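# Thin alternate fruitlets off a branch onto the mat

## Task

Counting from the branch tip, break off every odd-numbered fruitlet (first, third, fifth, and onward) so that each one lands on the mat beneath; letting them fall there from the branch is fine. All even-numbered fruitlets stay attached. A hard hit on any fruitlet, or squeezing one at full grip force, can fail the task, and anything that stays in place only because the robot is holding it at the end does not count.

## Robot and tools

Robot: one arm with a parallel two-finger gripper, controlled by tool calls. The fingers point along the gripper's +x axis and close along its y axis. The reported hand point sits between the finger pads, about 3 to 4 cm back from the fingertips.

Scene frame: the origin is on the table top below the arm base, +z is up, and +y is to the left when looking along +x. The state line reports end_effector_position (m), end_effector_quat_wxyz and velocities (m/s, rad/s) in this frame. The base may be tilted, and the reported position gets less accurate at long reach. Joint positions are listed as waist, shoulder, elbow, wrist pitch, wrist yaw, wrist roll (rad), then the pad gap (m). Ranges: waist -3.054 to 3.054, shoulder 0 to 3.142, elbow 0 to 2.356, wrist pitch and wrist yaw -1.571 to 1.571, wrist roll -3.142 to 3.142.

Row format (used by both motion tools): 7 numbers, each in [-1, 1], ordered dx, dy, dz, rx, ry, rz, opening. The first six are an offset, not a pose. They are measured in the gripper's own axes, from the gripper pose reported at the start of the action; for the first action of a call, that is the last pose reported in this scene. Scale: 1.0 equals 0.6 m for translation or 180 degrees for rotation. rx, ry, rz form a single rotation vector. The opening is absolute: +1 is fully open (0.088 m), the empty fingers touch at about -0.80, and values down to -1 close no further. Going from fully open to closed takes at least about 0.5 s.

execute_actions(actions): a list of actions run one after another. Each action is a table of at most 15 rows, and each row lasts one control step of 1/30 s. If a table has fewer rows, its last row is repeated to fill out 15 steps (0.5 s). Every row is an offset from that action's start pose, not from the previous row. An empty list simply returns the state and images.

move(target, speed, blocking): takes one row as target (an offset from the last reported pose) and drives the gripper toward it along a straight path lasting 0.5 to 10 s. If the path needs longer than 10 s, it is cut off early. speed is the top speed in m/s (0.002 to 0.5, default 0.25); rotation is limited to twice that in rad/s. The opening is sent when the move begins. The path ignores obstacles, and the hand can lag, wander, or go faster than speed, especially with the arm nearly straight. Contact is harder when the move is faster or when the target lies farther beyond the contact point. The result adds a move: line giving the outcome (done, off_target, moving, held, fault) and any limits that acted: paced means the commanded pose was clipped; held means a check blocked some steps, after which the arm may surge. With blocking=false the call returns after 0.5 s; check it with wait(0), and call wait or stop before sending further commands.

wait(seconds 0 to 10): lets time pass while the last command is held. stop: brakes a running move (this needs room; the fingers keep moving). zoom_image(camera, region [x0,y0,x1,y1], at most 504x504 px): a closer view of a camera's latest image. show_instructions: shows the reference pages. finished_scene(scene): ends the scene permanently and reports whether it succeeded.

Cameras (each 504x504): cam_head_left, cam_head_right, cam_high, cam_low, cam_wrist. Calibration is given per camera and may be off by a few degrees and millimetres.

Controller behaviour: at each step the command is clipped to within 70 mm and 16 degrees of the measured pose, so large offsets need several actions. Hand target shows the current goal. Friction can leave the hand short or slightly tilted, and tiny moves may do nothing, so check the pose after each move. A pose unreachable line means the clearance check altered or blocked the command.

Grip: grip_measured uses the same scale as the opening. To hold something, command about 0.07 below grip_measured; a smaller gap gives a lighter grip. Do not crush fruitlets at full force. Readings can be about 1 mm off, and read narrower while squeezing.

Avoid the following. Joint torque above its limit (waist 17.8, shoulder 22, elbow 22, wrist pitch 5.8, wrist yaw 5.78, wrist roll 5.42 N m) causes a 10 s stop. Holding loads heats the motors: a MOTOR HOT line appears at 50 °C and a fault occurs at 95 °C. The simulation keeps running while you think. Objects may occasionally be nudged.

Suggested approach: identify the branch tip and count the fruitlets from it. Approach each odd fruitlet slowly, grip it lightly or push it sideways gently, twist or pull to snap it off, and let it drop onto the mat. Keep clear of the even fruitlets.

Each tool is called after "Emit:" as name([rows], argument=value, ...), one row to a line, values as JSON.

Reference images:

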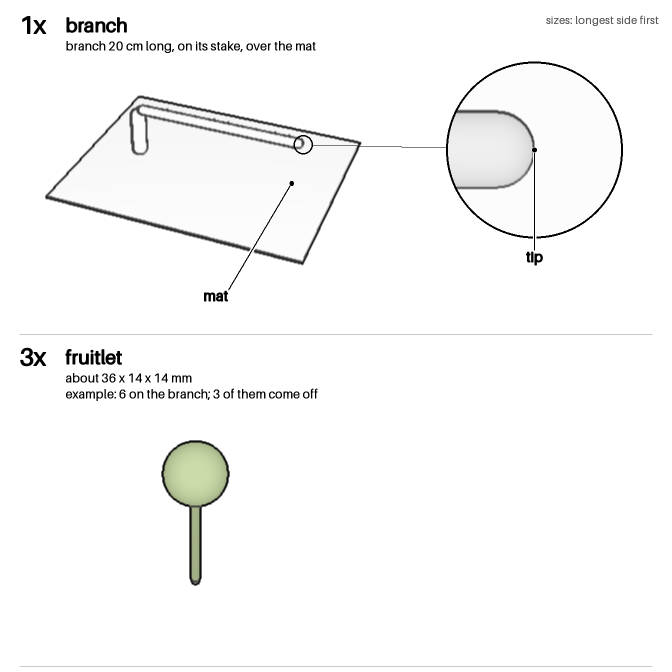

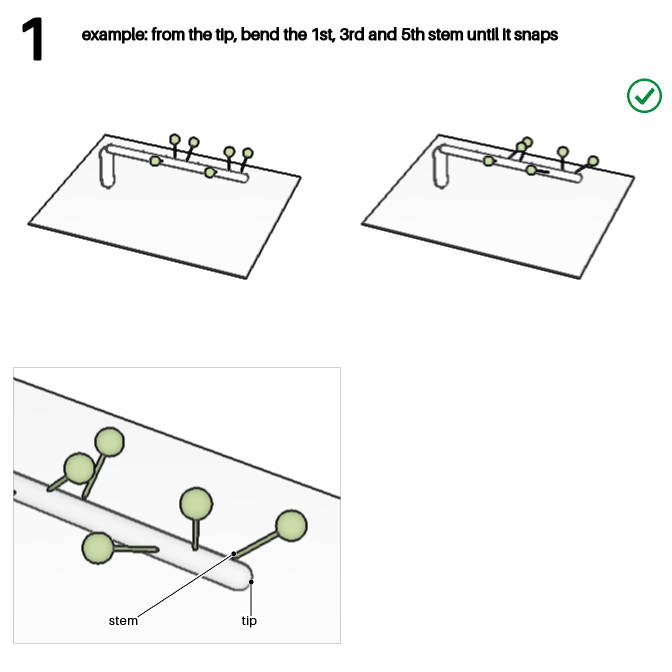

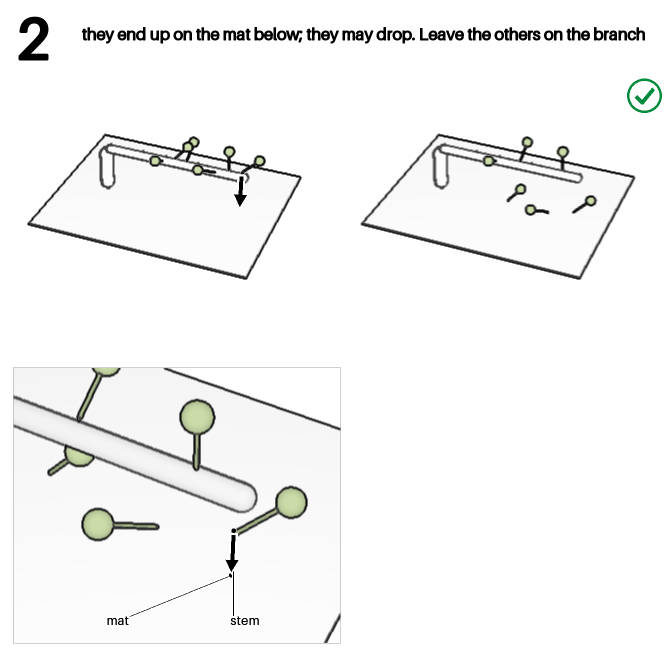

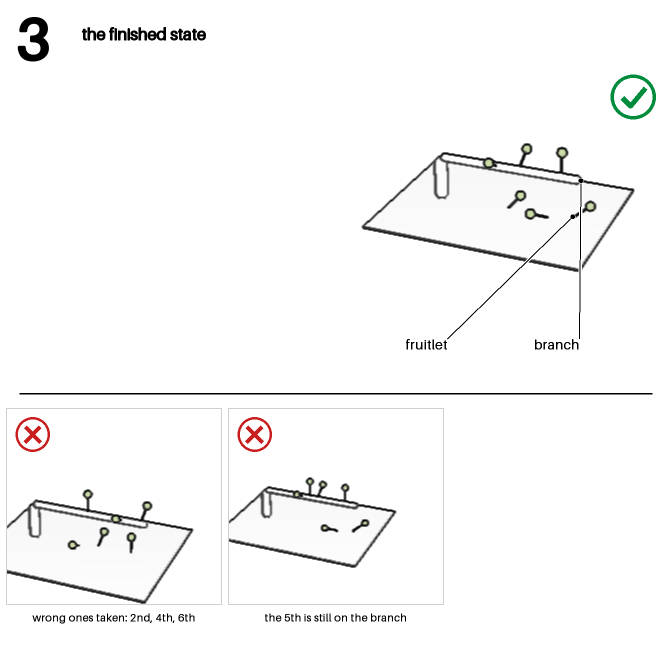

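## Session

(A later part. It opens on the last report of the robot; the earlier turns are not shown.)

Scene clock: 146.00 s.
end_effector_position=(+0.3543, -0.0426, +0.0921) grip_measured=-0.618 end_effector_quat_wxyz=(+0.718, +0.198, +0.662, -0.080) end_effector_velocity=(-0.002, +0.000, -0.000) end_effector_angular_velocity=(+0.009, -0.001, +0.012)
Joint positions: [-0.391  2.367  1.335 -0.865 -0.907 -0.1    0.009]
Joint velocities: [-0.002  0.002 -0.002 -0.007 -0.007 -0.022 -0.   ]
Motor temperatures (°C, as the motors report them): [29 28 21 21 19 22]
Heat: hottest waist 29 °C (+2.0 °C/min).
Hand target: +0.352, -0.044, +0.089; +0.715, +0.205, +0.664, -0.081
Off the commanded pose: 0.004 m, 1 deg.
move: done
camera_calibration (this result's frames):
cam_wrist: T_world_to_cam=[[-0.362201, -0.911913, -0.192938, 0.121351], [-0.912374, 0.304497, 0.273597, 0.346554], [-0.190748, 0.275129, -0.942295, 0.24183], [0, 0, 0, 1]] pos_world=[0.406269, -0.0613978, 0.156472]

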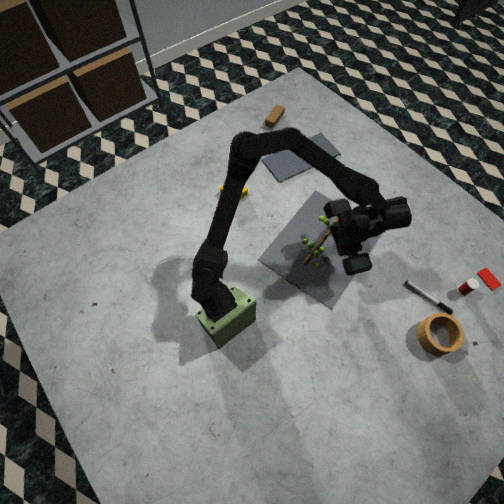

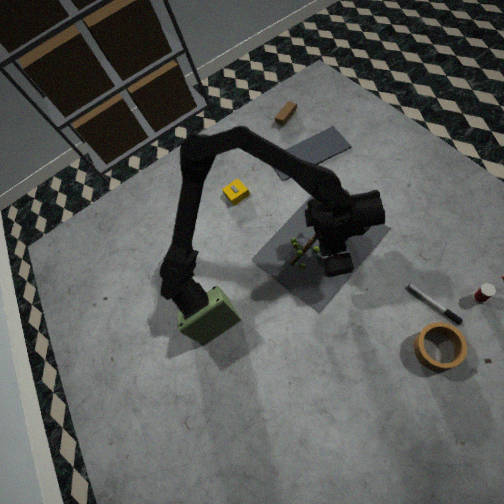

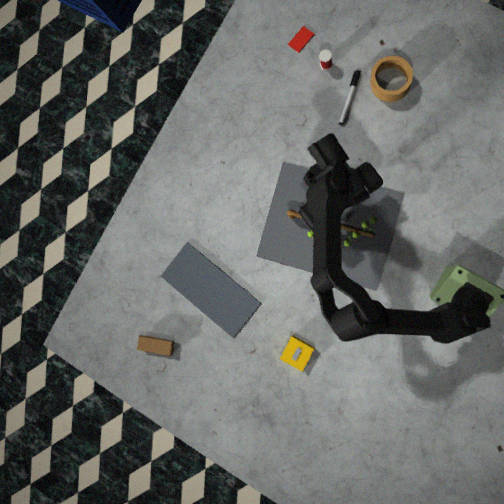

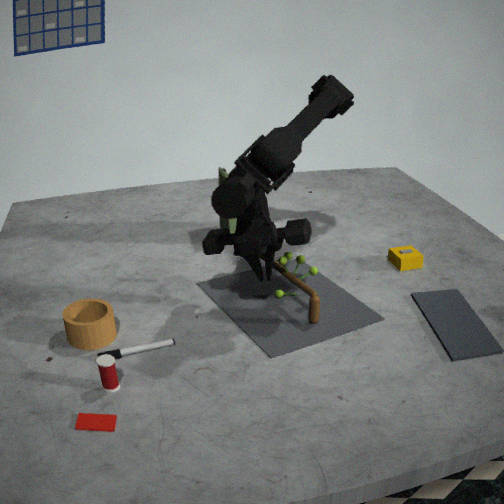

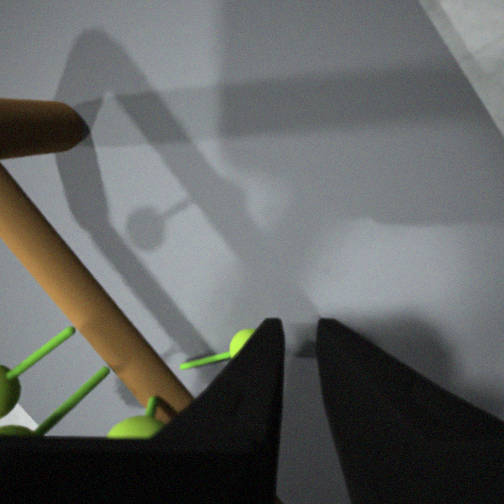

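Emit:
move(target=[-0.115,0.023,0,0,0,0,-0.62], speed=0.1)

Emit:
move(target=[0.022,0.113,-0.008,0,0,0,-0.62], speed=0.1)

Scene clock: 179.63 s.
end_effector_position=(+0.3497, -0.0411, +0.1569) grip_measured=-0.618 end_effector_quat_wxyz=(+0.713, +0.205, +0.666, -0.081) end_effector_velocity=(-0.001, +0.004, +0.003) end_effector_angular_velocity=(+0.018, +0.009, -0.012)
Joint positions: [-0.507  2.343  1.5   -1.208 -0.865 -0.274  0.009]
Joint velocities: [-0.002  0.002  0.012 -0.037 -0.007 -0.007 -0.   ]
Motor temperatures (°C, as the motors report them): [30 27 21 21 19 22]
Heat: hottest waist 30 °C (+2.0 °C/min).
Hand target: +0.352, -0.041, +0.162; +0.718, +0.199, +0.663, -0.080
Off the commanded pose: 0.006 m, 1 deg.
move: done
camera_calibration (this result's frames):
cam_wrist: T_world_to_cam=[[-0.372787, -0.906199, -0.199582, 0.13854], [-0.906461, 0.309659, 0.287122, 0.320163], [-0.198387, 0.287948, -0.936872, 0.303888], [0, 0, 0, 1]] pos_world=[0.402149, -0.061101, 0.220428]

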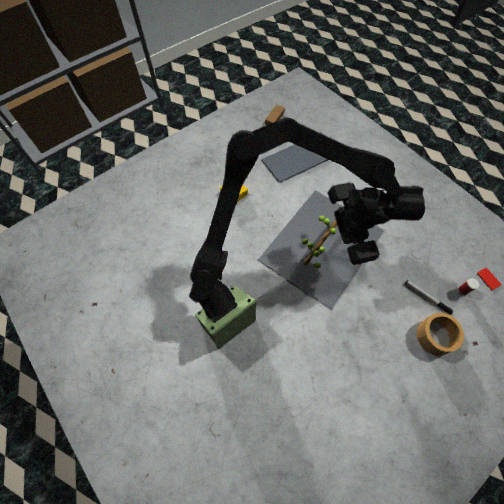

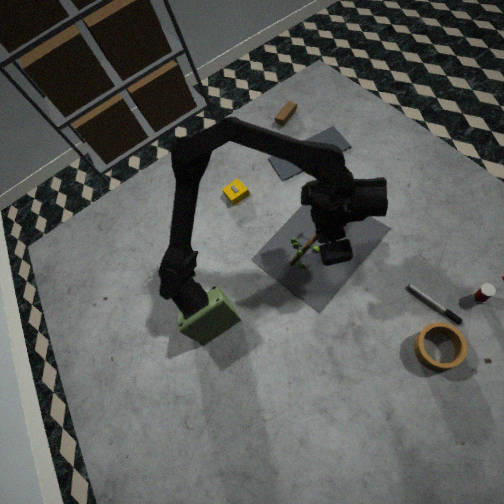

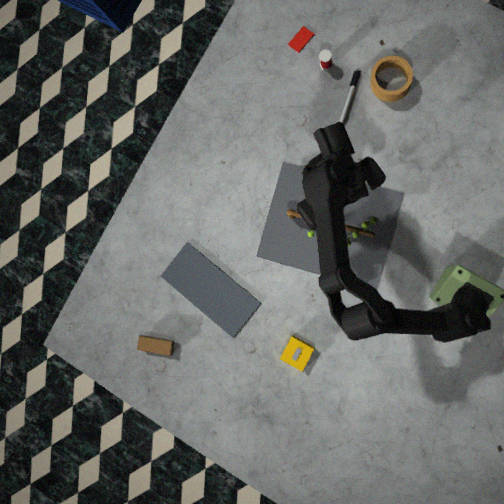

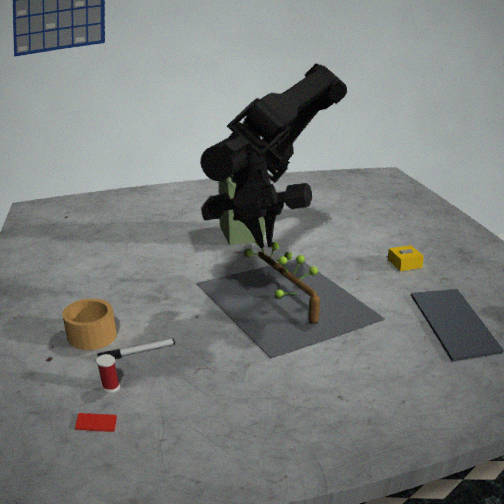

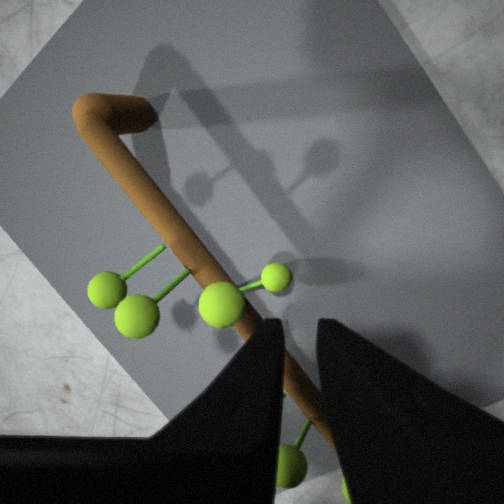

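Scene clock: 180.67 s.
end_effector_position=(+0.3699, +0.0205, +0.1519) grip_measured=-0.618 end_effector_quat_wxyz=(+0.706, +0.209, +0.671, -0.085) end_effector_velocity=(-0.000, +0.002, +0.003) end_effector_angular_velocity=(+0.022, -0.010, -0.017)
Joint positions: [-0.372  2.23   1.502 -1.19  -0.913 -0.08   0.009]
Joint velocities: [-0.007 -0.002 -0.002 -0.007 -0.022  0.007 -0.   ]
Motor temperatures (°C, as the motors report them): [30 27 21 21 19 22]
Heat: hottest waist 30 °C (+2.0 °C/min).
Hand target: +0.373, +0.024, +0.157; +0.713, +0.205, +0.666, -0.081
Off the commanded pose: 0.006 m, 1 deg.
move: done
camera_calibration (this result's frames):
cam_wrist: T_world_to_cam=[[-0.386096, -0.901328, -0.196311, 0.205254], [-0.898123, 0.31874, 0.302953, 0.315175], [-0.210488, 0.29328, -0.932567, 0.289245], [0, 0, 0, 1]] pos_world=[0.423196, -0.000287476, 0.214551]

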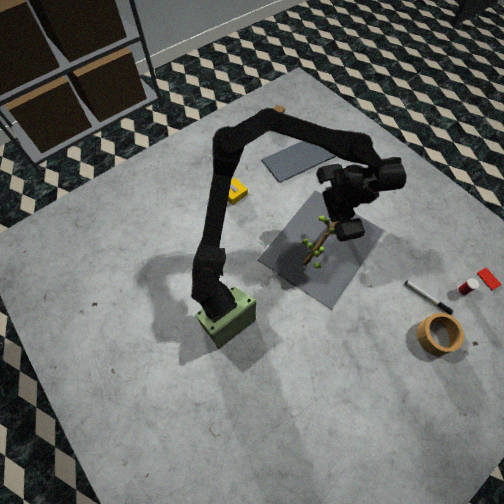

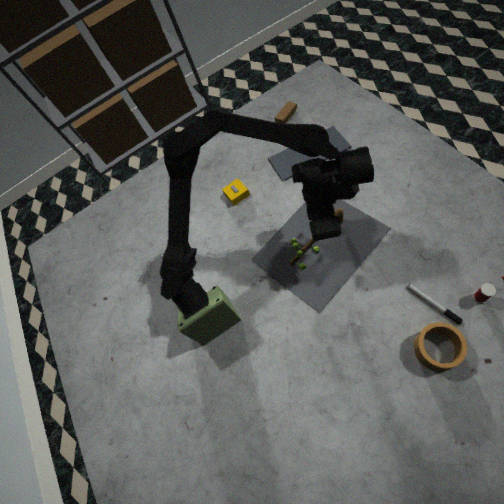

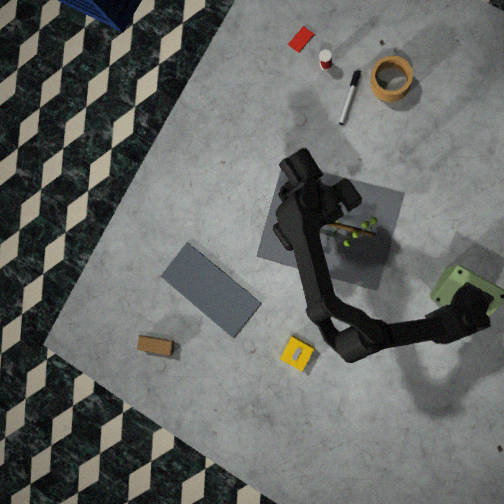

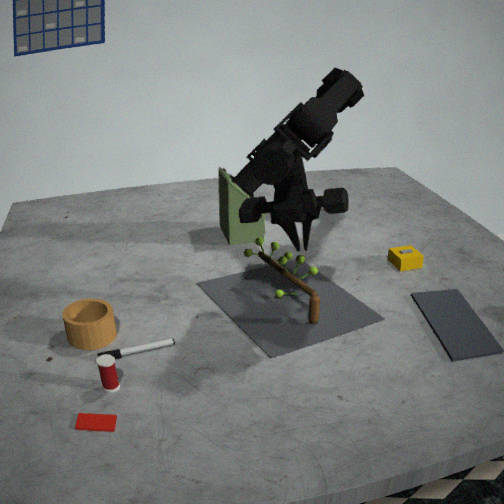

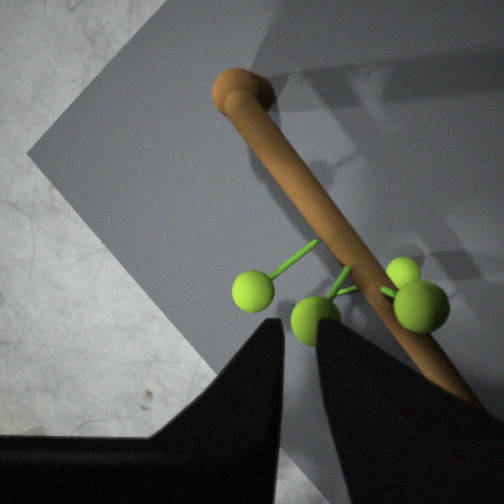

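Emit:
move(target=[0.052,0,0.012,0,0,0,-0.62], speed=0.03)

Emit:
zoom_image(camera="cam_low", region=[240, 200, 360, 320])

Scene clock: 199.97 s.
end_effector_position=(+0.3808, +0.0247, +0.1248) grip_measured=-0.618 end_effector_quat_wxyz=(+0.710, +0.203, +0.669, -0.083) end_effector_velocity=(+0.002, -0.003, +0.001) end_effector_angular_velocity=(-0.014, -0.015, +0.020)
Joint positions: [-0.306  2.242  1.463 -1.043 -0.928  0.021  0.009]
Joint velocities: [-0.002 -0.002 -0.002  0.022  0.007 -0.007  0.   ]
Motor temperatures (°C, as the motors report them): [30 28 21 21 19 22]
Heat: hottest waist 30 °C (+1.0 °C/min).
Hand target: +0.379, +0.023, +0.121; +0.707, +0.209, +0.671, -0.085
Off the commanded pose: 0.004 m, 1 deg.
move: done
camera_calibration (this result's frames):
cam_wrist: T_world_to_cam=[[-0.375028, -0.907134, -0.190951, 0.203159], [-0.903495, 0.31157, 0.294315, 0.335188], [-0.207488, 0.282899, -0.936438, 0.264581], [0, 0, 0, 1]] pos_world=[0.433929, 0.00500765, 0.187907]

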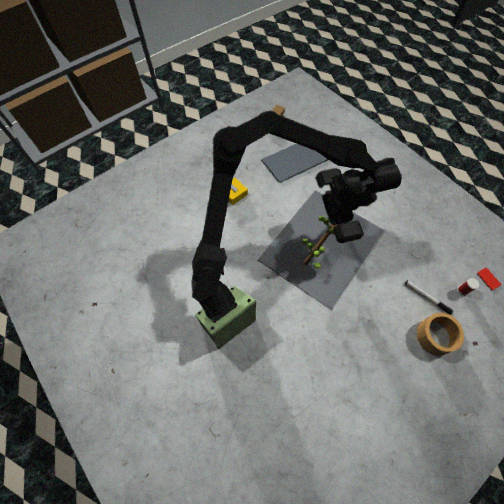

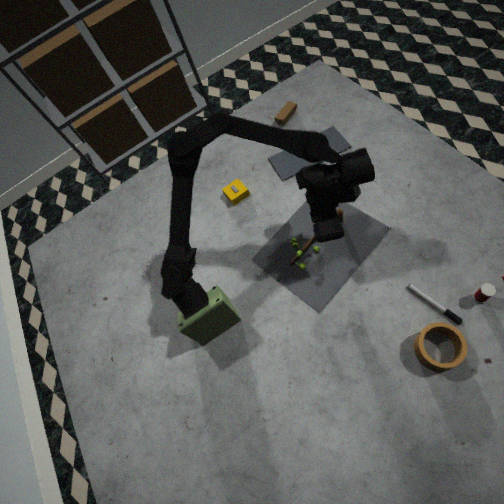

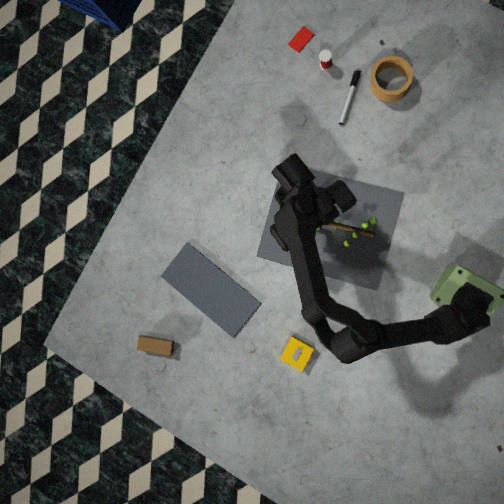

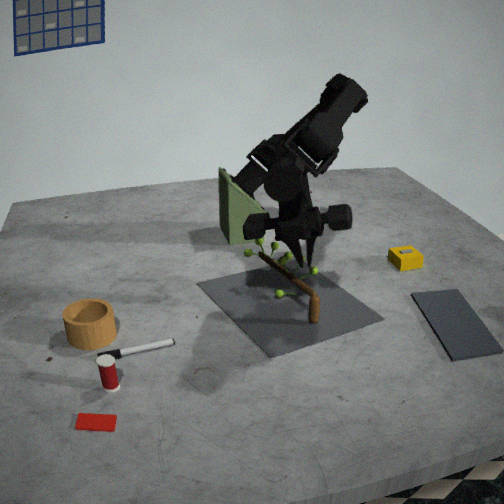

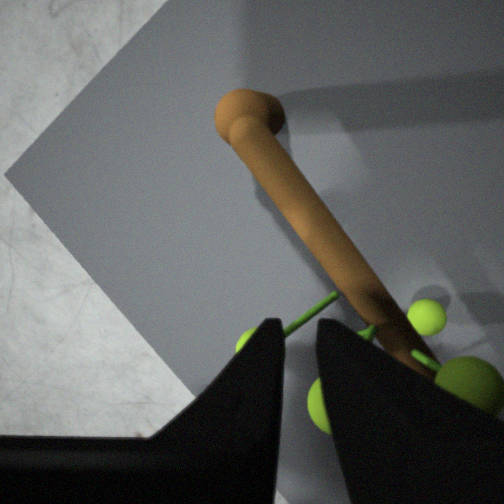

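Region (240, 200, 360, 320) of cam_low's 504x504 image, scaled by 4.200, with more detail than that image has.

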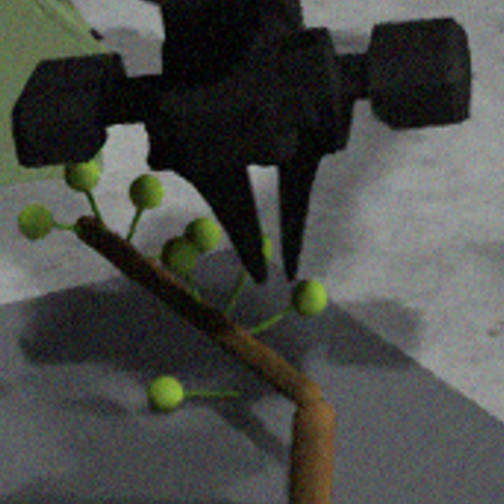

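Emit:
move(target=[-0.004,-0.02,-0.058,0,0,0,-0.62], speed=0.015)

Emit:
zoom_image(camera="cam_low", region=[220, 200, 360, 340])

Scene clock: 212.70 s.
end_effector_position=(+0.3449, +0.0278, +0.1212) grip_measured=-0.618 end_effector_quat_wxyz=(+0.706, +0.207, +0.672, -0.083) end_effector_velocity=(-0.000, +0.003, +0.003) end_effector_angular_velocity=(+0.016, -0.023, +0.022)
Joint positions: [-0.324  2.146  1.286 -1.004 -0.926 -0.015  0.009]
Joint velocities: [-0.007 -0.012 -0.012  0.007 -0.022 -0.022 -0.   ]
Motor temperatures (°C, as the motors report them): [31 28 21 21 19 22]
Heat: hottest waist 31 °C (+2.0 °C/min).
Hand target: +0.344, +0.028, +0.124; +0.710, +0.203, +0.669, -0.083
Off the commanded pose: 0.003 m, 1 deg.
move: done
camera_calibration (this result's frames):
cam_wrist: T_world_to_cam=[[-0.380655, -0.904025, -0.194526, 0.194114], [-0.899502, 0.3132, 0.304633, 0.300109], [-0.21447, 0.290936, -0.932394, 0.254607], [0, 0, 0, 1]] pos_world=[0.398445, 0.00741534, 0.183731]

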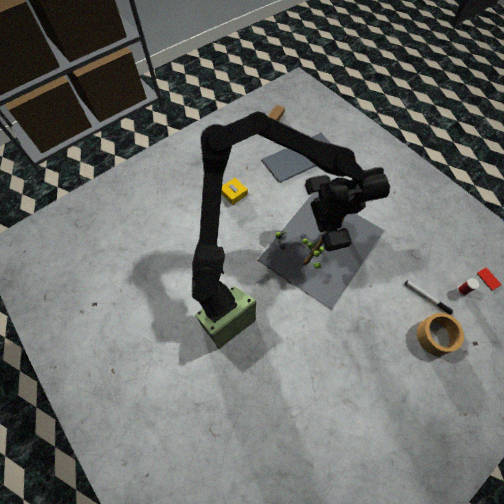

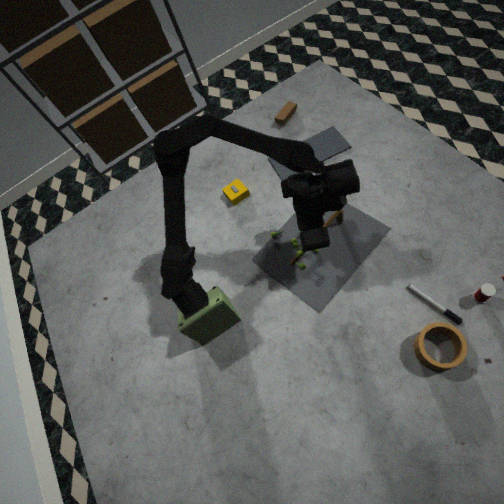

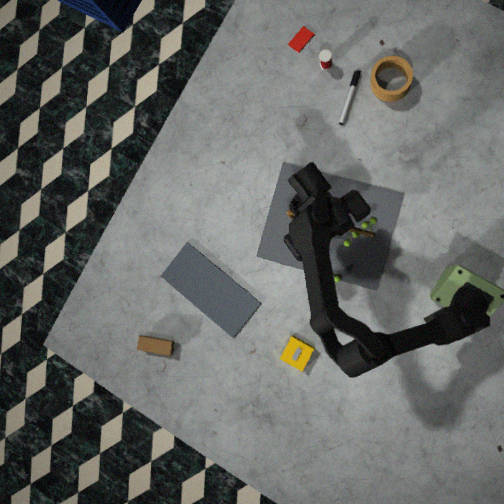

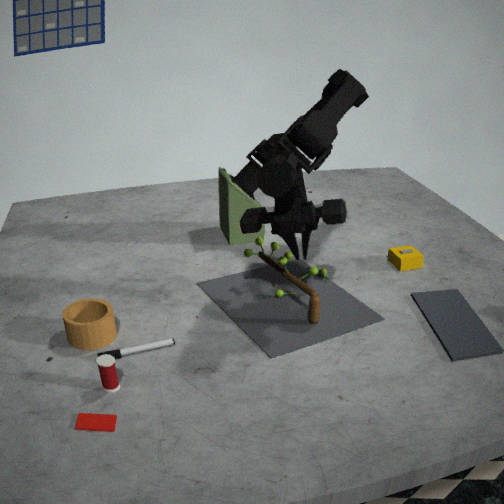

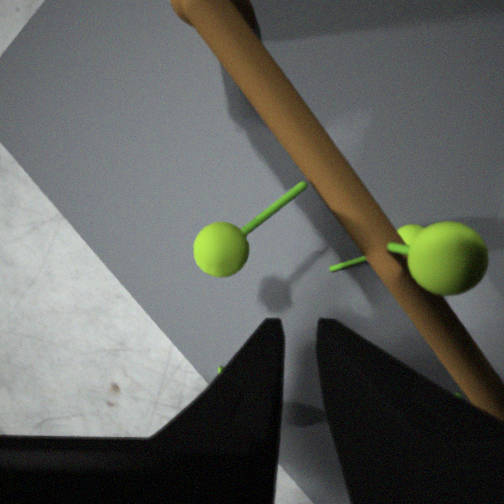

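Region (220, 200, 360, 340) of cam_low's 504x504 image, scaled by 3.600, with more detail than that image has.

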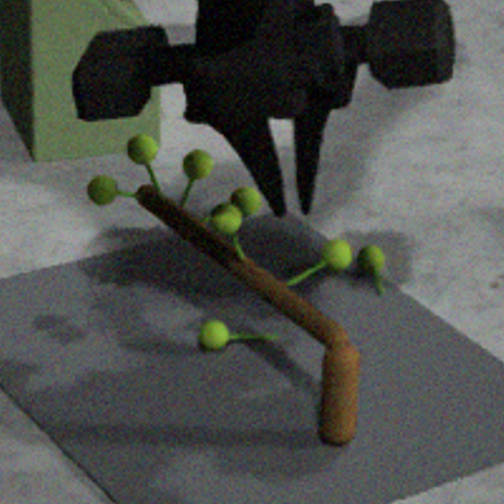

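Emit:
move(target=[-0.065,0.012,0,0,0,0,-0.62], speed=0.1)

Emit:
move(target=[0,-0.078,-0.033,0,0,0,-0.62], speed=0.1)

Scene clock: 245.17 s.
end_effector_position=(+0.3428, +0.0284, +0.1572) grip_measured=-0.618 end_effector_quat_wxyz=(+0.703, +0.211, +0.675, -0.083) end_effector_velocity=(-0.003, +0.003, +0.002) end_effector_angular_velocity=(+0.017, +0.011, -0.001)
Joint positions: [-0.394  2.145  1.392 -1.211 -0.906 -0.129  0.009]
Joint velocities: [-0.002  0.002  0.007 -0.037 -0.007 -0.022 -0.   ]
Motor temperatures (°C, as the motors report them): [31 29 21 21 19 22]
Heat: hottest waist 31 °C (+1.0 °C/min).
Hand target: +0.344, +0.028, +0.161; +0.706, +0.207, +0.672, -0.084
Off the commanded pose: 0.004 m, 1 deg.
move: done
camera_calibration (this result's frames):
cam_wrist: T_world_to_cam=[[-0.38654, -0.900727, -0.198188, 0.203424], [-0.895617, 0.315308, 0.313771, 0.284253], [-0.220132, 0.298785, -0.928585, 0.288649], [0, 0, 0, 1]] pos_world=[0.396754, 0.00735845, 0.219161]

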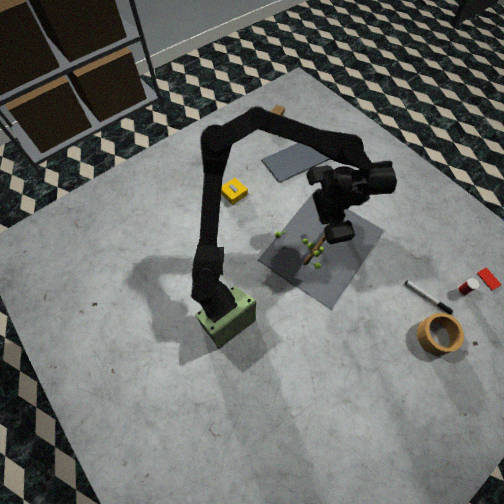

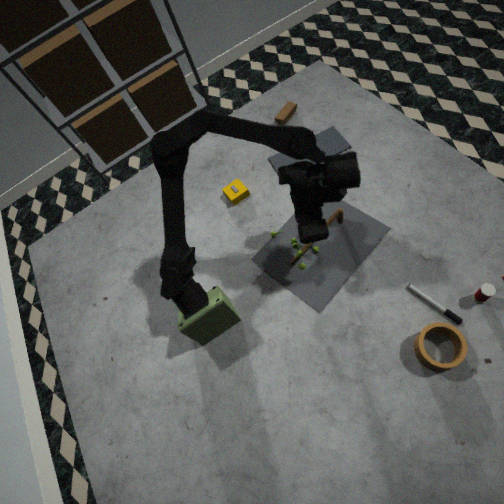

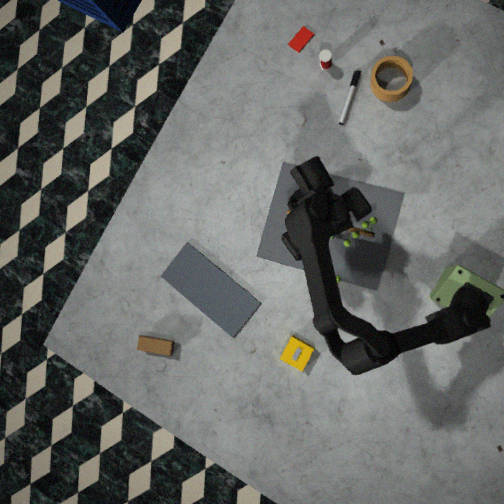

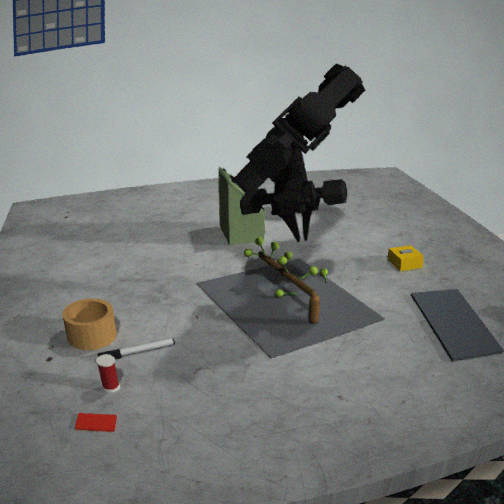

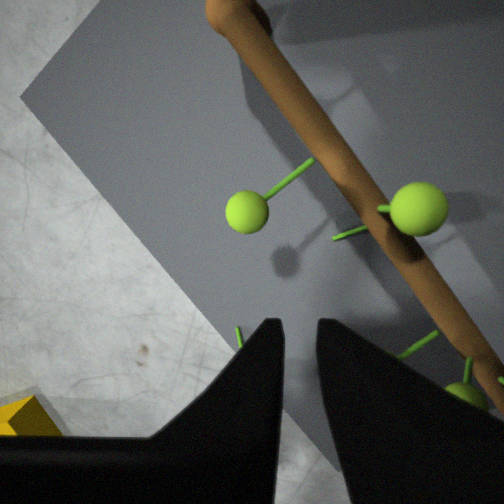

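Scene clock: 246.03 s.
end_effector_position=(+0.3082, -0.0017, +0.1499) grip_measured=-0.618 end_effector_quat_wxyz=(+0.704, +0.209, +0.674, -0.081) end_effector_velocity=(-0.007, +0.001, -0.001) end_effector_angular_velocity=(+0.006, +0.016, +0.014)
Joint positions: [-0.479  2.145  1.252 -1.162 -0.872 -0.255  0.009]
Joint velocities: [-0.002 -0.002 -0.012 -0.022  0.007 -0.037 -0.   ]
Motor temperatures (°C, as the motors report them): [31 29 21 21 19 22]
Heat: hottest waist 31 °C (+1.0 °C/min).
Hand target: +0.306, -0.005, +0.148; +0.702, +0.211, +0.675, -0.083
Off the commanded pose: 0.005 m, 0 deg.
move: done
camera_calibration (this result's frames):
cam_wrist: T_world_to_cam=[[-0.379835, -0.903247, -0.199674, 0.159549], [-0.898807, 0.309304, 0.310606, 0.266484], [-0.218794, 0.297448, -0.92933, 0.282938], [0, 0, 0, 1]] pos_world=[0.362025, -0.0224711, 0.212029]

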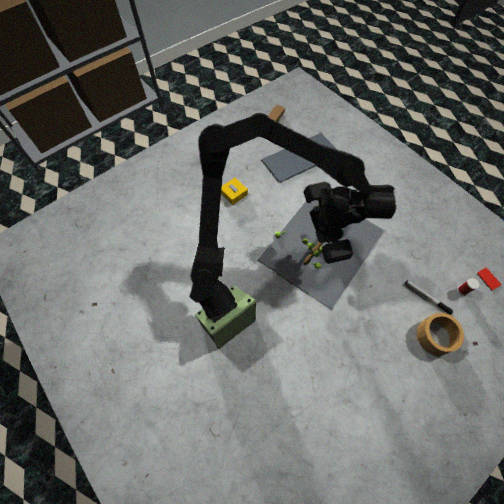

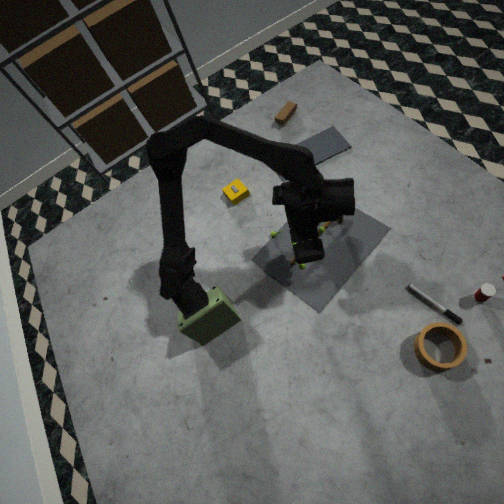

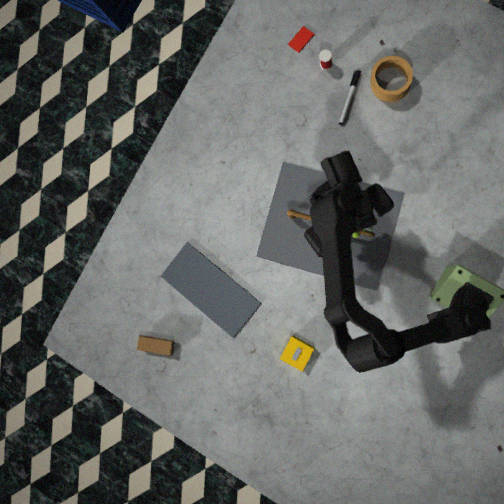

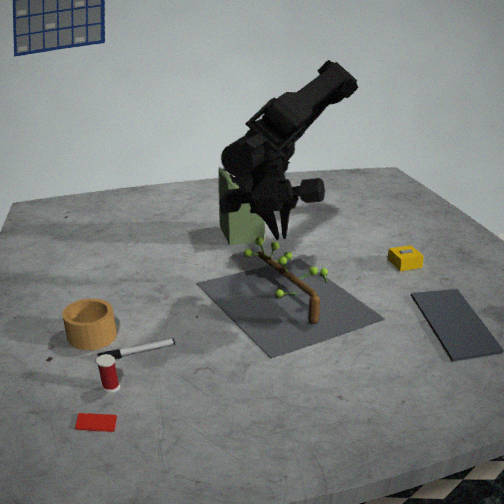

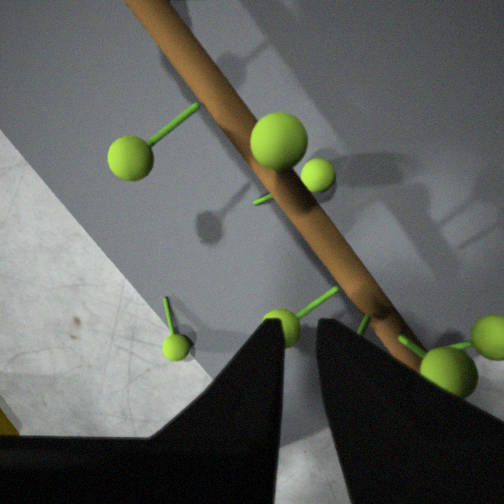

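Emit:
move(target=[0.034,-0.013,0,0,0,0,-0.62], speed=0.03)

Emit:
zoom_image(camera="cam_low", region=[220, 200, 340, 320])

Scene clock: 258.33 s.
end_effector_position=(+0.3084, -0.0044, +0.1314) grip_measured=-0.618 end_effector_quat_wxyz=(+0.707, +0.202, +0.673, -0.080) end_effector_velocity=(-0.000, +0.001, -0.001) end_effector_angular_velocity=(+0.006, -0.003, -0.004)
Joint positions: [-0.446  2.15   1.197 -1.055 -0.882 -0.211  0.009]
Joint velocities: [ 0.002 -0.002 -0.007  0.007 -0.007  0.007  0.   ]
Motor temperatures (°C, as the motors report them): [31 28 21 21 19 22]
Heat: hottest waist 31 °C (+1.0 °C/min).
Hand target: +0.307, -0.005, +0.128; +0.704, +0.209, +0.674, -0.081
Off the commanded pose: 0.004 m, 1 deg.
move: done
camera_calibration (this result's frames):
cam_wrist: T_world_to_cam=[[-0.370072, -0.908658, -0.193357, 0.149656], [-0.903396, 0.30346, 0.302965, 0.275609], [-0.216615, 0.286797, -0.93318, 0.266408], [0, 0, 0, 1]] pos_world=[0.362075, -0.0240546, 0.194044]

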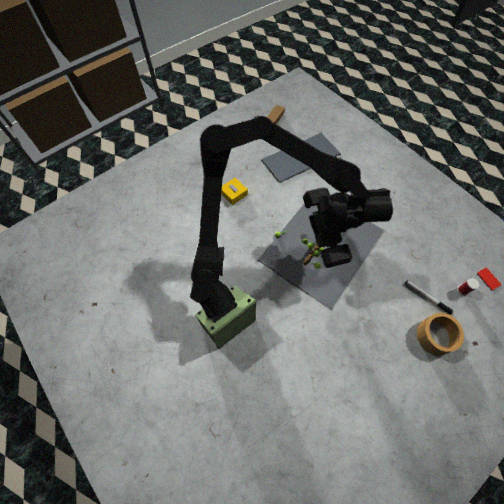

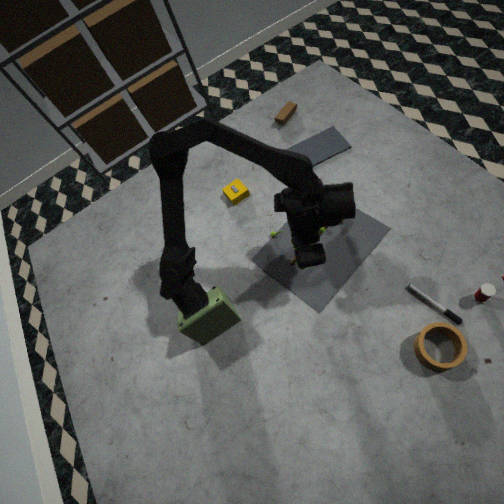

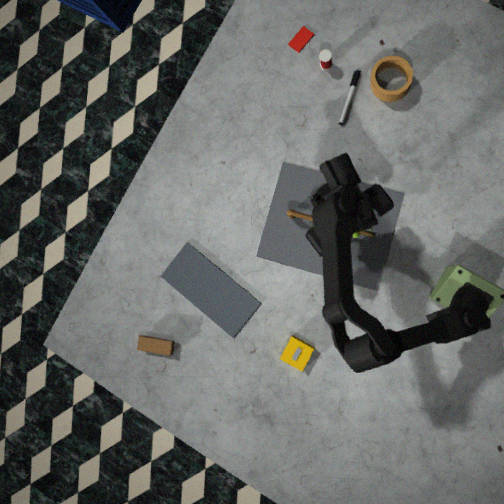

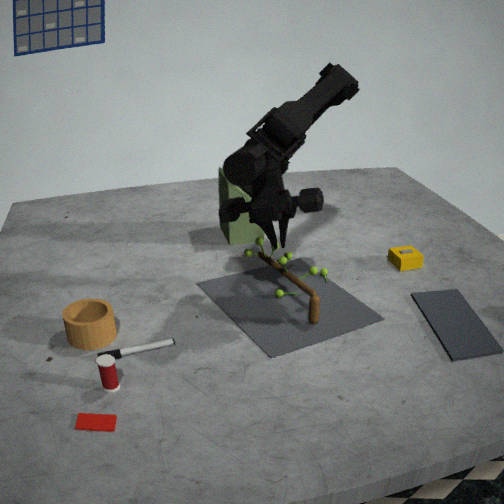

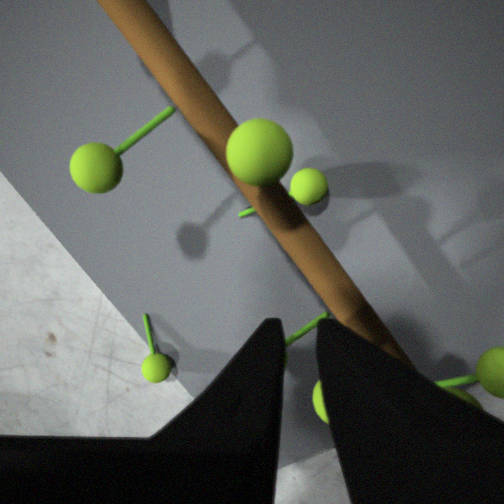

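Region (220, 200, 340, 320) of cam_low's 504x504 image, scaled by 4.200, with more detail than that image has.

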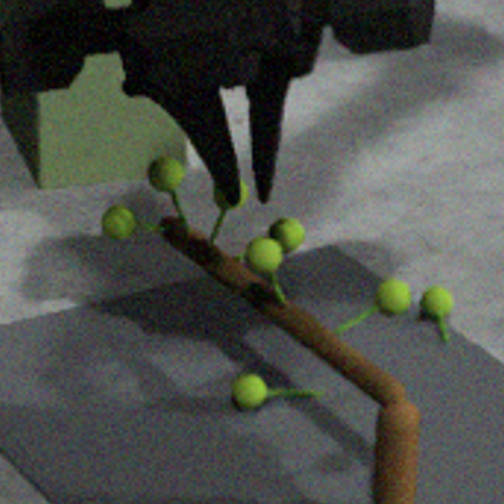

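Emit:
move(target=[0.002,-0.015,-0.048,0,0,0,-0.62], speed=0.012)

Emit:
zoom_image(camera="cam_low", region=[200, 200, 340, 340])

Scene clock: 268.63 s.
end_effector_position=(+0.2798, -0.0006, +0.1265) grip_measured=-0.618 end_effector_quat_wxyz=(+0.704, +0.206, +0.675, -0.079) end_effector_velocity=(-0.001, +0.002, +0.003) end_effector_angular_velocity=(+0.005, -0.012, +0.015)
Joint positions: [-0.469  2.086  1.07  -1.029 -0.875 -0.248  0.009]
Joint velocities: [-0.007 -0.012 -0.007 -0.007 -0.007 -0.022  0.   ]
Motor temperatures (°C, as the motors report them): [30 27 21 21 19 22]
Heat: hottest waist 30 °C (+0.0 °C/min).
Hand target: +0.279, -0.001, +0.128; +0.707, +0.202, +0.673, -0.080
Off the commanded pose: 0.002 m, 1 deg.
move: done
camera_calibration (this result's frames):
cam_wrist: T_world_to_cam=[[-0.374453, -0.905876, -0.197924, 0.143451], [-0.900524, 0.304405, 0.310476, 0.248422], [-0.221003, 0.294494, -0.929748, 0.255284], [0, 0, 0, 1]] pos_world=[0.333844, -0.0208513, 0.188613]

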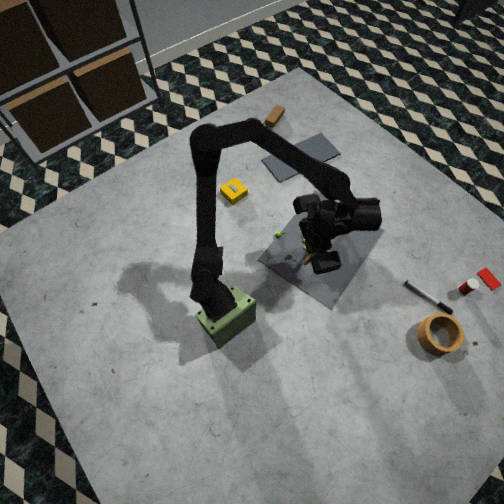

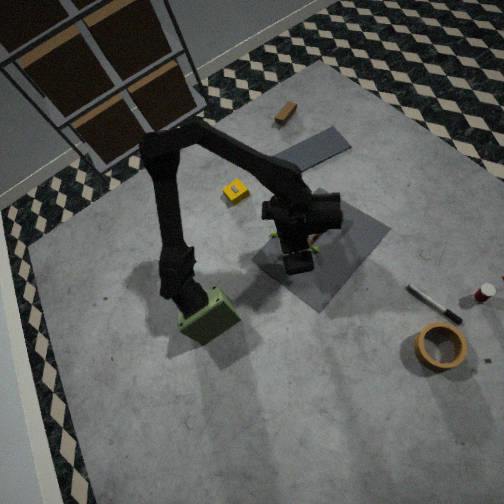

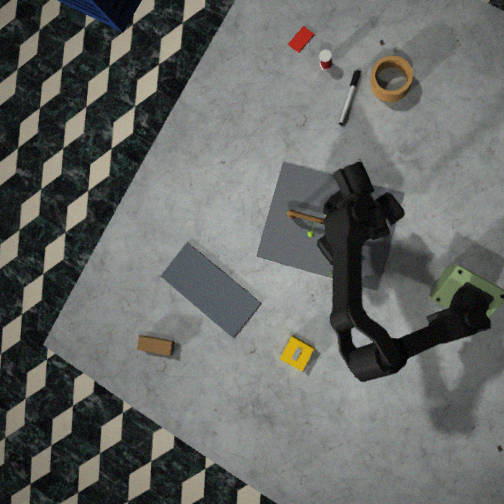

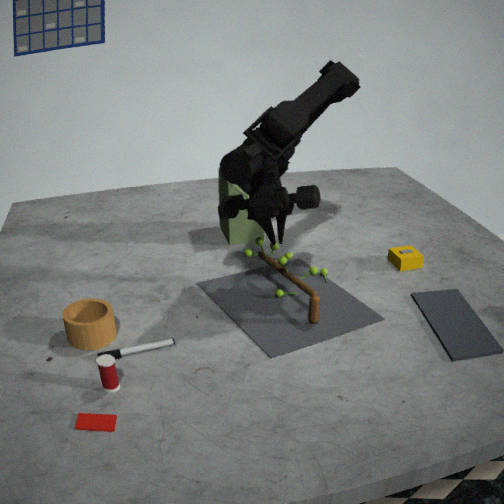

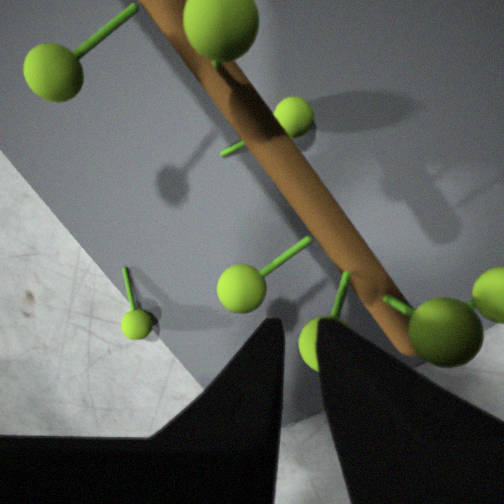

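Region (200, 200, 340, 340) of cam_low's 504x504 image, scaled by 3.600, with more detail than that image has.

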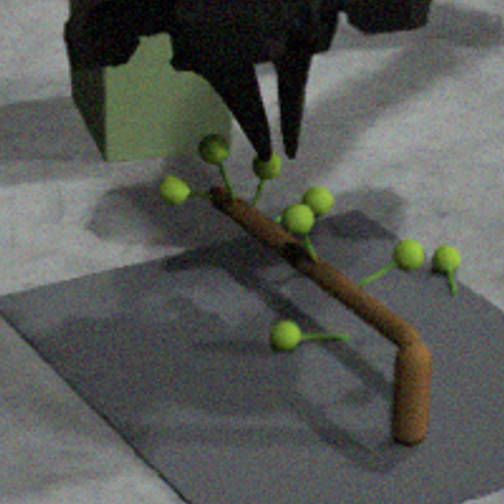

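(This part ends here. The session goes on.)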